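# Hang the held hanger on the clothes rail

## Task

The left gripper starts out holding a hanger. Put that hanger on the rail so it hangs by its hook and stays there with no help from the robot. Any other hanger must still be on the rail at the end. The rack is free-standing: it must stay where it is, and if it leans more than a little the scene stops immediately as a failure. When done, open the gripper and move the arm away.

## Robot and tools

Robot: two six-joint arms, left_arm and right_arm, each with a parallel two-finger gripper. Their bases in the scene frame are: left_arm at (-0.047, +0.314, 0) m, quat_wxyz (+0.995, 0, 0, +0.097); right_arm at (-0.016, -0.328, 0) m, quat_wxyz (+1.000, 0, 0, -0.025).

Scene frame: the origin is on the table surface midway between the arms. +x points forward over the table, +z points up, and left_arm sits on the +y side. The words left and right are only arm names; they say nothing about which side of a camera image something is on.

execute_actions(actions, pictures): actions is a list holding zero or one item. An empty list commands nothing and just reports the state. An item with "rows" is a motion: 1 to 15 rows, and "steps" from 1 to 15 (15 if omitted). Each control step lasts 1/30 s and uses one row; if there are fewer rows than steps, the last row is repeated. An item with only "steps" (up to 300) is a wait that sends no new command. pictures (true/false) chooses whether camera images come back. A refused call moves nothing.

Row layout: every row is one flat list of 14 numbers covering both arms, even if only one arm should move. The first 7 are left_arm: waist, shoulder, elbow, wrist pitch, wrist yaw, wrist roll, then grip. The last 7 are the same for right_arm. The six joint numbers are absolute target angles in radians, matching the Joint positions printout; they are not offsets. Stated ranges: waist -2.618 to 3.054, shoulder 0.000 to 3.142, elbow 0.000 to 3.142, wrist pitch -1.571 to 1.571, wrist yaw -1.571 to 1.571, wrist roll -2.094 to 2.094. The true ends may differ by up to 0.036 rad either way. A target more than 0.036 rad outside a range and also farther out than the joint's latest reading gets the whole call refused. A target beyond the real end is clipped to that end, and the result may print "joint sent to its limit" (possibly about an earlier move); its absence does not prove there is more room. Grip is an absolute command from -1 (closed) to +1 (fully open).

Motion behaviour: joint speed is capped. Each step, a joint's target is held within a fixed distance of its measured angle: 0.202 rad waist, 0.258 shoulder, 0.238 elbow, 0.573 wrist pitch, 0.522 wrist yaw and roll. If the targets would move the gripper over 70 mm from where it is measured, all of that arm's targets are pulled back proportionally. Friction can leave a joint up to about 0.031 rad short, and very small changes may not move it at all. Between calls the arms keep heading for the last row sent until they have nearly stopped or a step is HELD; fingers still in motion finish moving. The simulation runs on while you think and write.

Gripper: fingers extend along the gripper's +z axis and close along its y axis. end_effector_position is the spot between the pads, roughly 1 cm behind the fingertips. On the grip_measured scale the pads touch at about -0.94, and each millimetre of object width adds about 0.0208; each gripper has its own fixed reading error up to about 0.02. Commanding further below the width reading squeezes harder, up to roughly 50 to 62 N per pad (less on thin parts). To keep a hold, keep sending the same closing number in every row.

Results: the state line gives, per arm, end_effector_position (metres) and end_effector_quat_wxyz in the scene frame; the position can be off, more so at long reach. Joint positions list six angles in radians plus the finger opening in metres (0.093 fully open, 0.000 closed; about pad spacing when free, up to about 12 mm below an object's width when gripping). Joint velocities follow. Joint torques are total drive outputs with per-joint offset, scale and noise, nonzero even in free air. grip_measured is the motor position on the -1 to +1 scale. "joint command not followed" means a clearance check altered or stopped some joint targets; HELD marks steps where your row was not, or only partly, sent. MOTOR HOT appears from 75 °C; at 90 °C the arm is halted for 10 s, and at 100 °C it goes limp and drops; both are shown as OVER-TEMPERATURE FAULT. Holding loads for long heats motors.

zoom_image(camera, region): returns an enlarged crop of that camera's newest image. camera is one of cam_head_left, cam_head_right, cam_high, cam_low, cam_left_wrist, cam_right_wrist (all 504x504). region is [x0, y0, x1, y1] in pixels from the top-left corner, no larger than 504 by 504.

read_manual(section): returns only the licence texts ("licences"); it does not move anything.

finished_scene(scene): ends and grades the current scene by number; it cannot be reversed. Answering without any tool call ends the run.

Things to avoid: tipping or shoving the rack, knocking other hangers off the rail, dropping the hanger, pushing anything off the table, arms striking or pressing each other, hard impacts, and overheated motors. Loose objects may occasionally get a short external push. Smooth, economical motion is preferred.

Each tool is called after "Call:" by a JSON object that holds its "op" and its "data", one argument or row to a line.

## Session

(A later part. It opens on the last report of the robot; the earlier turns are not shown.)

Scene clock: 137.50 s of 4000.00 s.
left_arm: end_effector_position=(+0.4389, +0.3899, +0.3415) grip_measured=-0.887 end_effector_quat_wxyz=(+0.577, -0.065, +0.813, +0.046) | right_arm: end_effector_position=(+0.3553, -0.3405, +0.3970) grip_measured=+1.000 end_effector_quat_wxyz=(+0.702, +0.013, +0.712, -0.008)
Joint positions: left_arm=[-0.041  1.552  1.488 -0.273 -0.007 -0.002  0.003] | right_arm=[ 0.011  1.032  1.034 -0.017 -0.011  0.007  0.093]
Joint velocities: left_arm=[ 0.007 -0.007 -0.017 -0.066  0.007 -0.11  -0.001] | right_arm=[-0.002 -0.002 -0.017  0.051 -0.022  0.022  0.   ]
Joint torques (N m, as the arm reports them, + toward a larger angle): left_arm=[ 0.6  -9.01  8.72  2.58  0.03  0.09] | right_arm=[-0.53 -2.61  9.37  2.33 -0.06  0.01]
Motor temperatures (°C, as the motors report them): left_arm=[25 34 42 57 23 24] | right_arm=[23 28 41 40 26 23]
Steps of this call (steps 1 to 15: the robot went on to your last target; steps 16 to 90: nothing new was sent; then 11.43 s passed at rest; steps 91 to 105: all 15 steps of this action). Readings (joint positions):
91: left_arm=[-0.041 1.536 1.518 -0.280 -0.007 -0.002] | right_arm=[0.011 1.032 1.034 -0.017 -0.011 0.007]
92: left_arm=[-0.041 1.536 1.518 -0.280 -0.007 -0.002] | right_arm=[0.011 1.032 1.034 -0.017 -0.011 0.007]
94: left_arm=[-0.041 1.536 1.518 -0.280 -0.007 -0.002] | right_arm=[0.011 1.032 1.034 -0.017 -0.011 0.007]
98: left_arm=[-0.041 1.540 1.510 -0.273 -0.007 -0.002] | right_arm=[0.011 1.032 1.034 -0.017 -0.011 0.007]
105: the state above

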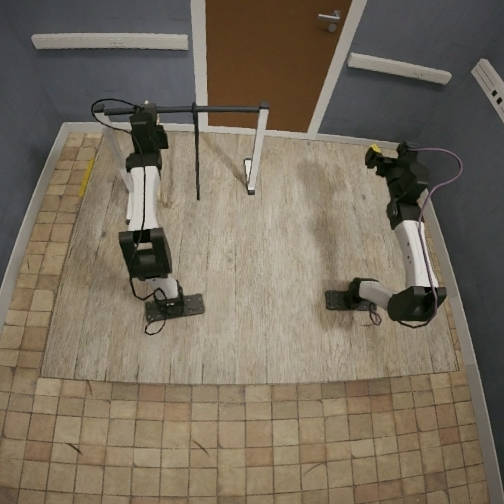

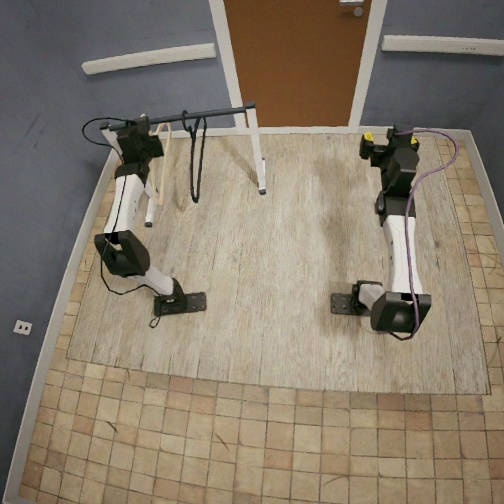

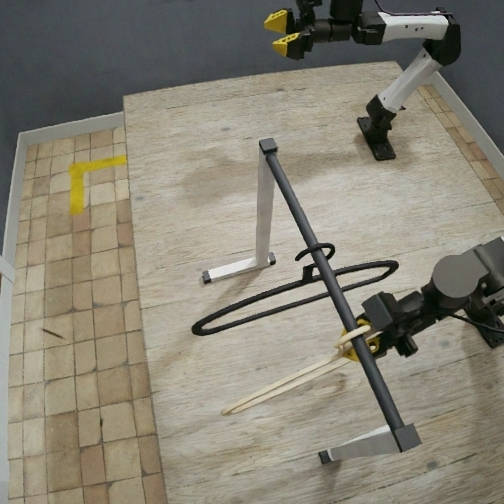

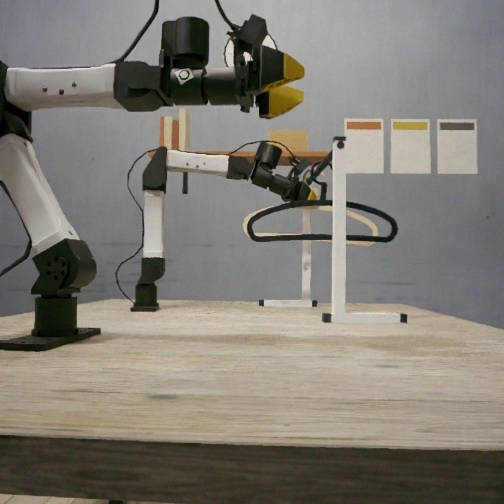

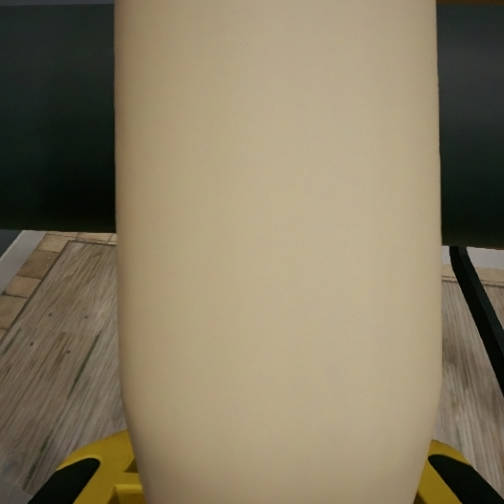

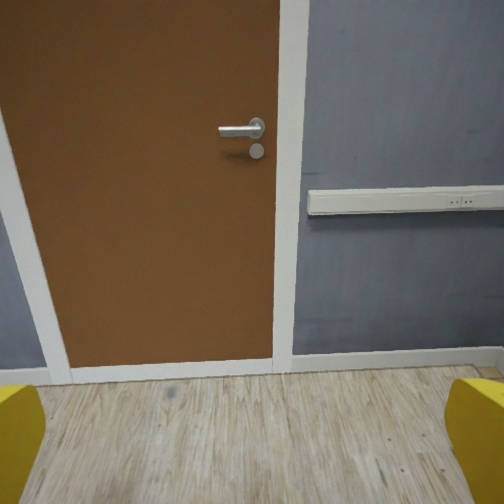

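Call:
{"op": "execute_actions", "data": {
  "actions": [
    {"rows":[
[-0.03,1.555,1.478,-0.24,0,0.008,-0.9,0.011,1.032,1.034,-0.017,-0.011,0.007,1],
[-0.03,1.555,1.474,-0.24,0,0.008,-0.9,0.011,1.032,1.034,-0.017,-0.011,0.007,1],
[-0.03,1.555,1.47,-0.24,0,0.008,-0.9,0.011,1.032,1.034,-0.017,-0.011,0.007,1],
[-0.03,1.555,1.468,-0.24,0,0.008,-0.9,0.011,1.032,1.034,-0.017,-0.011,0.007,1],
[-0.03,1.555,1.468,-0.24,0,0.008,-0.9,0.011,1.032,1.034,-0.017,-0.011,0.007,1],
[-0.03,1.555,1.468,-0.24,0,0.008,-0.9,0.011,1.032,1.034,-0.017,-0.011,0.007,1],
[-0.03,1.555,1.468,-0.24,0,0.008,-0.85,0.011,1.032,1.034,-0.017,-0.011,0.007,1],
[-0.03,1.555,1.468,-0.24,0,0.008,-0.8,0.011,1.032,1.034,-0.017,-0.011,0.007,1],
[-0.03,1.555,1.468,-0.24,0,0.008,-0.75,0.011,1.032,1.034,-0.017,-0.011,0.007,1],
[-0.03,1.555,1.468,-0.24,0,0.008,-0.7,0.011,1.032,1.034,-0.017,-0.011,0.007,1],
[-0.03,1.555,1.468,-0.24,0,0.008,-0.6,0.011,1.032,1.034,-0.017,-0.011,0.007,1],
[-0.03,1.555,1.468,-0.25,0,0.008,-0.45,0.011,1.032,1.034,-0.017,-0.011,0.007,1],
[-0.03,1.55,1.468,-0.255,0,0.008,-0.3,0.011,1.032,1.034,-0.017,-0.011,0.007,1],
[-0.03,1.542,1.468,-0.26,0,0.008,-0.1,0.011,1.032,1.034,-0.017,-0.011,0.007,1],
[-0.03,1.532,1.466,-0.265,0,0.008,0.1,0.011,1.032,1.034,-0.017,-0.011,0.007,1]]}
  ],
  "pictures": false
}}

Call:
{"op": "execute_actions", "data": {
  "actions": [
    {"rows":[
[-0.03,1.518,1.46,-0.268,0,0.008,0.2,0.011,1.032,1.034,-0.017,-0.011,0.007,1],
[-0.03,1.50,1.45,-0.272,0,0.008,0.2,0.011,1.032,1.034,-0.017,-0.011,0.007,1],
[-0.03,1.478,1.436,-0.277,0,0.008,0.2,0.011,1.032,1.034,-0.017,-0.011,0.007,1],
[-0.03,1.452,1.42,-0.283,0,0.008,0.2,0.011,1.032,1.034,-0.017,-0.011,0.007,1],
[-0.03,1.422,1.40,-0.29,0,0.008,0.2,0.011,1.032,1.034,-0.017,-0.011,0.007,1],
[-0.03,1.39,1.378,-0.30,0,0.008,0.2,0.011,1.032,1.034,-0.017,-0.011,0.007,1],
[-0.03,1.355,1.356,-0.315,0,0.008,0.2,0.011,1.032,1.034,-0.017,-0.011,0.007,1],
[-0.03,1.32,1.336,-0.33,0,0.008,0.2,0.011,1.032,1.034,-0.017,-0.011,0.007,1],
[-0.03,1.283,1.318,-0.35,0,0.008,0.2,0.011,1.032,1.034,-0.017,-0.011,0.007,1],
[-0.03,1.245,1.304,-0.375,0,0.008,0.2,0.011,1.032,1.034,-0.017,-0.011,0.007,1],
[-0.03,1.205,1.294,-0.40,0,0.008,0.2,0.011,1.032,1.034,-0.017,-0.011,0.007,1],
[-0.03,1.165,1.288,-0.43,0,0.008,0.2,0.011,1.032,1.034,-0.017,-0.011,0.007,1],
[-0.03,1.125,1.285,-0.46,0,0.008,0.2,0.011,1.032,1.034,-0.017,-0.011,0.007,1],
[-0.03,1.085,1.285,-0.49,0,0.008,0.2,0.011,1.032,1.034,-0.017,-0.011,0.007,1],
[-0.03,1.045,1.285,-0.52,0,0.008,0.2,0.011,1.032,1.034,-0.017,-0.011,0.007,1]]}
  ],
  "pictures": false
}}

Call:
{"op": "execute_actions", "data": {
  "actions": [
    {"rows":[
[-0.03,1.005,1.285,-0.55,0,0.008,0.2,0.011,1.032,1.034,-0.017,-0.011,0.007,1],
[-0.03,0.965,1.285,-0.58,0,0.008,0.2,0.011,1.032,1.034,-0.017,-0.011,0.007,1],
[-0.03,0.927,1.285,-0.61,0,0.008,0.2,0.011,1.032,1.034,-0.017,-0.011,0.007,1],
[-0.03,0.892,1.285,-0.635,0,0.008,0.2,0.011,1.032,1.034,-0.017,-0.011,0.007,1],
[-0.03,0.86,1.285,-0.66,0,0.008,0.2,0.011,1.032,1.034,-0.017,-0.011,0.007,1],
[-0.03,0.832,1.285,-0.68,0,0.008,0.2,0.011,1.032,1.034,-0.017,-0.011,0.007,1],
[-0.03,0.808,1.285,-0.695,0,0.008,0.2,0.011,1.032,1.034,-0.017,-0.011,0.007,1],
[-0.03,0.788,1.285,-0.70,0,0.008,0.2,0.011,1.032,1.034,-0.017,-0.011,0.007,1],
[-0.03,0.772,1.285,-0.70,0,0.008,0.2,0.011,1.032,1.034,-0.017,-0.011,0.007,1],
[-0.03,0.76,1.285,-0.70,0,0.008,0.2,0.011,1.032,1.034,-0.017,-0.011,0.007,1],
[-0.03,0.75,1.285,-0.70,0,0.008,0.2,0.011,1.032,1.034,-0.017,-0.011,0.007,1]],"steps":15}
  ],
  "pictures": false
}}

Call:
{"op": "execute_actions", "data": {
  "actions": [
    {"steps":30}
  ]
}}

Scene clock: 165.13 s of 4000.00 s.
left_arm: end_effector_position=(+0.4389, +0.3899, +0.3374) grip_measured=-0.004 end_effector_quat_wxyz=(+0.575, -0.065, +0.815, +0.046) | right_arm: end_effector_position=(+0.3553, -0.3405, +0.3970) grip_measured=+1.000 end_effector_quat_wxyz=(+0.702, +0.013, +0.712, -0.008)
Joint positions: left_arm=[-0.041  1.552  1.476 -0.266 -0.007 -0.002  0.045] | right_arm=[ 0.011  1.032  1.034 -0.017 -0.011  0.007  0.093]
Joint velocities: left_arm=[-0.007 -0.022 -0.007 -0.051 -0.037 -0.037  0.212] | right_arm=[ 0.002 -0.007 -0.012 -0.037 -0.007  0.007  0.   ]
Joint torques (N m, as the arm reports them, + toward a larger angle): left_arm=[  0.61 -11.51   8.3    2.26   0.03   0.08] | right_arm=[-0.46 -2.52  9.49  2.34 -0.09  0.01]
Motor temperatures (°C, as the motors report them): left_arm=[25 36 42 59 23 24] | right_arm=[23 28 42 41 26 23]
Steps of this call (steps 1 to 15: the robot went on to your last target; steps 16 to 90: nothing new was sent; then 24.13 s passed at rest; steps 91 to 105: all 15 steps of this action). Readings (joint positions):
91: left_arm=[-0.041 1.552 1.488 -0.273 -0.007 -0.002] | right_arm=[0.011 1.032 1.034 -0.017 -0.011 0.007]
92: left_arm=[-0.041 1.552 1.488 -0.273 -0.007 -0.002] | right_arm=[0.011 1.032 1.034 -0.017 -0.011 0.007]
94: left_arm=[-0.041 1.552 1.485 -0.272 -0.007 -0.002] | right_arm=[0.011 1.032 1.034 -0.017 -0.011 0.007]
98: left_arm=[-0.041 1.552 1.477 -0.272 -0.007 -0.002] | right_arm=[0.011 1.032 1.034 -0.017 -0.011 0.007]
105: the state above

Scene clock: 165.63 s of 4000.00 s.
left_arm: end_effector_position=(+0.3231, +0.3720, +0.3913) grip_measured=+0.198 end_effector_quat_wxyz=(+0.610, -0.063, +0.788, +0.049) | right_arm: end_effector_position=(+0.3553, -0.3405, +0.3970) grip_measured=+1.000 end_effector_quat_wxyz=(+0.702, +0.013, +0.712, -0.008)
Joint positions: left_arm=[-0.041  1.135  1.299 -0.418 -0.007 -0.001  0.055] | right_arm=[ 0.011  1.032  1.034 -0.017 -0.011  0.007  0.093]
Joint velocities: left_arm=[ 0.007 -1.16  -0.042 -0.725 -0.037  0.037 -0.   ] | right_arm=[-0.002 -0.017 -0.007 -0.022  0.037 -0.022  0.   ]
Joint torques (N m, as the arm reports them, + toward a larger angle): left_arm=[ 0.59 -6.12  7.61  2.26  0.03  0.09] | right_arm=[-0.56 -2.47  9.47  2.32 -0.09 -0.01]
Motor temperatures (°C, as the motors report them): left_arm=[25 36 42 59 23 24] | right_arm=[23 28 42 41 26 23]
Steps of this call (steps 1 to 15: all 15 steps of this action). Readings (joint positions):
1: left_arm=[-0.041 1.551 1.476 -0.266 -0.007 -0.001] | right_arm=[0.011 1.032 1.034 -0.017 -0.011 0.007]
2: left_arm=[-0.041 1.547 1.473 -0.267 -0.007 -0.001] | right_arm=[0.011 1.032 1.034 -0.017 -0.011 0.007]
4: left_arm=[-0.041 1.522 1.451 -0.269 -0.007 -0.001] | right_arm=[0.011 1.032 1.034 -0.017 -0.011 0.007]
8: left_arm=[-0.041 1.410 1.376 -0.293 -0.007 -0.001] | right_arm=[0.011 1.032 1.034 -0.017 -0.011 0.007]
15: the state above

Scene clock: 166.13 s of 4000.00 s.
left_arm: end_effector_position=(+0.1964, +0.3525, +0.4424) grip_measured=+0.198 end_effector_quat_wxyz=(+0.660, -0.060, +0.747, +0.053) | right_arm: end_effector_position=(+0.3553, -0.3405, +0.3970) grip_measured=+1.000 end_effector_quat_wxyz=(+0.702, +0.013, +0.712, -0.008)
Joint positions: left_arm=[-0.041  0.755  1.299 -0.668 -0.007 -0.001  0.055] | right_arm=[ 0.011  1.032  1.034 -0.017 -0.011  0.007  0.093]
Joint velocities: left_arm=[-0.002  0.002  0.002 -0.154 -0.007 -0.007 -0.001] | right_arm=[ 0.007  0.012 -0.002 -0.007  0.022  0.007  0.   ]
Joint torques (N m, as the arm reports them, + toward a larger angle): left_arm=[0.61 0.67 5.68 2.18 0.03 0.08] | right_arm=[-0.58 -2.6   9.46  2.34 -0.07 -0.01]
Motor temperatures (°C, as the motors report them): left_arm=[25 36 42 58 23 24] | right_arm=[23 28 42 41 26 23]
Steps of this call (steps 1 to 15: all 15 steps of this action). Readings (joint positions):
1: left_arm=[-0.041 1.094 1.299 -0.442 -0.007 -0.001] | right_arm=[0.011 1.032 1.034 -0.017 -0.011 0.007]
2: left_arm=[-0.041 1.052 1.299 -0.465 -0.007 -0.001] | right_arm=[0.011 1.032 1.034 -0.017 -0.011 0.007]
4: left_arm=[-0.041 0.969 1.299 -0.514 -0.007 -0.001] | right_arm=[0.011 1.032 1.034 -0.017 -0.011 0.007]
8: left_arm=[-0.041 0.830 1.299 -0.603 -0.007 -0.001] | right_arm=[0.011 1.032 1.034 -0.017 -0.011 0.007]
15: the state above

Scene clock: 167.13 s of 4000.00 s.
left_arm: end_effector_position=(+0.1956, +0.3524, +0.4366) grip_measured=+0.198 end_effector_quat_wxyz=(+0.651, -0.060, +0.755, +0.052) | right_arm: end_effector_position=(+0.3553, -0.3405, +0.3970) grip_measured=+1.000 end_effector_quat_wxyz=(+0.702, +0.013, +0.712, -0.008)
Joint positions: left_arm=[-0.041  0.755  1.299 -0.693 -0.007 -0.001  0.055] | right_arm=[ 0.011  1.032  1.034 -0.017 -0.011  0.007  0.093]
Joint velocities: left_arm=[-0.012  0.002 -0.012  0.007  0.037 -0.051  0.   ] | right_arm=[ 0.012 -0.017  0.002 -0.007  0.007 -0.066  0.   ]
Joint torques (N m, as the arm reports them, + toward a larger angle): left_arm=[0.6  0.65 5.7  2.18 0.03 0.08] | right_arm=[-0.52 -2.49  9.45  2.32 -0.09  0.  ]
Motor temperatures (°C, as the motors report them): left_arm=[25 36 41 58 23 24] | right_arm=[23 28 42 41 26 23]
Steps of this call (steps 1 to 30: the robot went on to your last target). Readings (joint positions):
1: left_arm=[-0.041 0.755 1.299 -0.674 -0.007 -0.001] | right_arm=[0.011 1.032 1.034 -0.017 -0.011 0.007]
2: left_arm=[-0.041 0.755 1.299 -0.679 -0.007 -0.001] | right_arm=[0.011 1.032 1.034 -0.017 -0.011 0.007]
4: left_arm=[-0.041 0.755 1.299 -0.684 -0.007 -0.001] | right_arm=[0.011 1.032 1.034 -0.017 -0.011 0.007]
8: left_arm=[-0.041 0.755 1.299 -0.690 -0.007 -0.001] | right_arm=[0.011 1.032 1.034 -0.017 -0.011 0.007]
30: the state above
All arms were judged still, so your last target was given up. Only a new action makes them travel on or press farther. Fingers that are still opening or closing keep moving.

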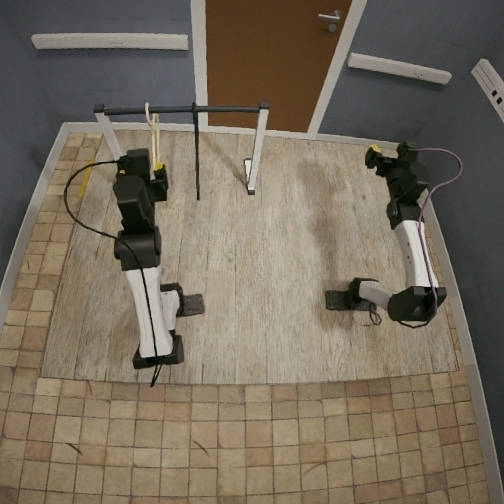

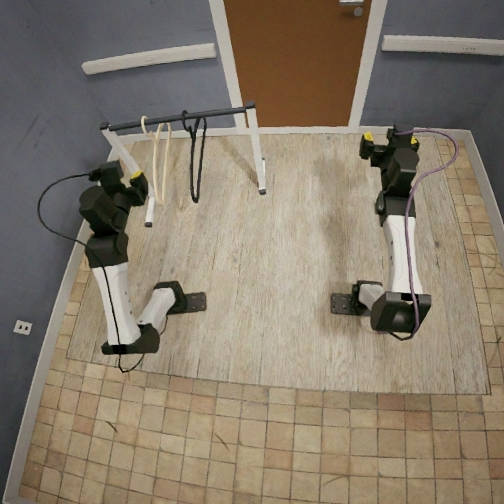

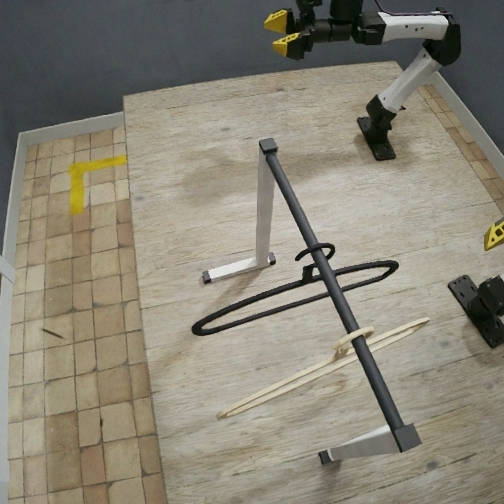

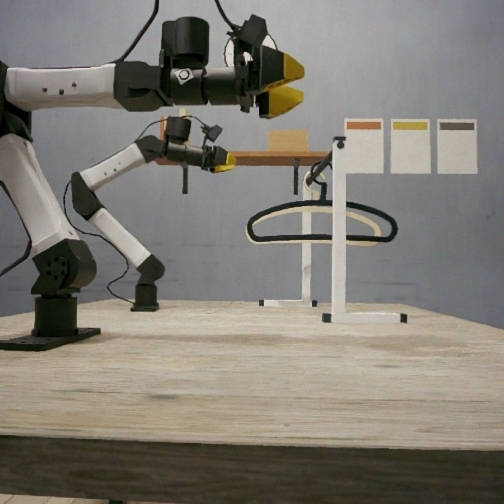

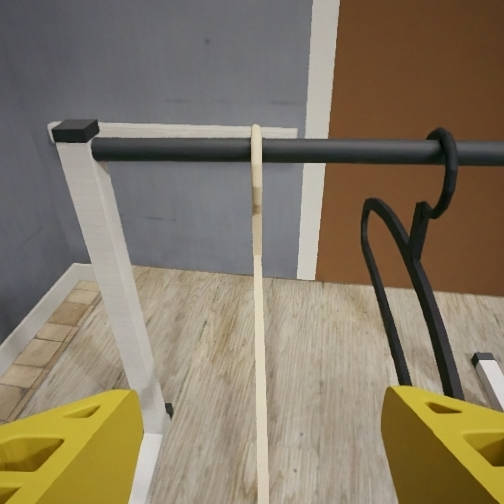

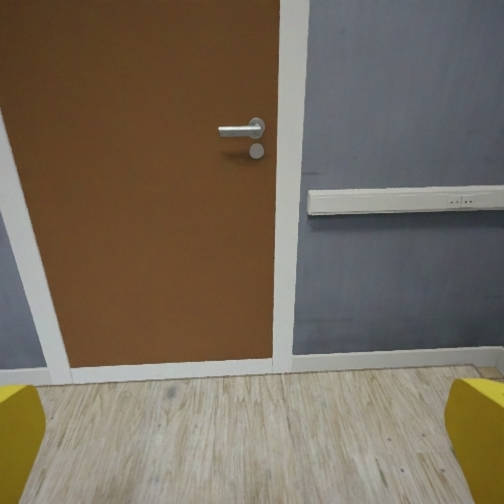

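Call:
{"op": "finished_scene", "data": {
  "scene": 2
}}

The scene is finished: the task was done.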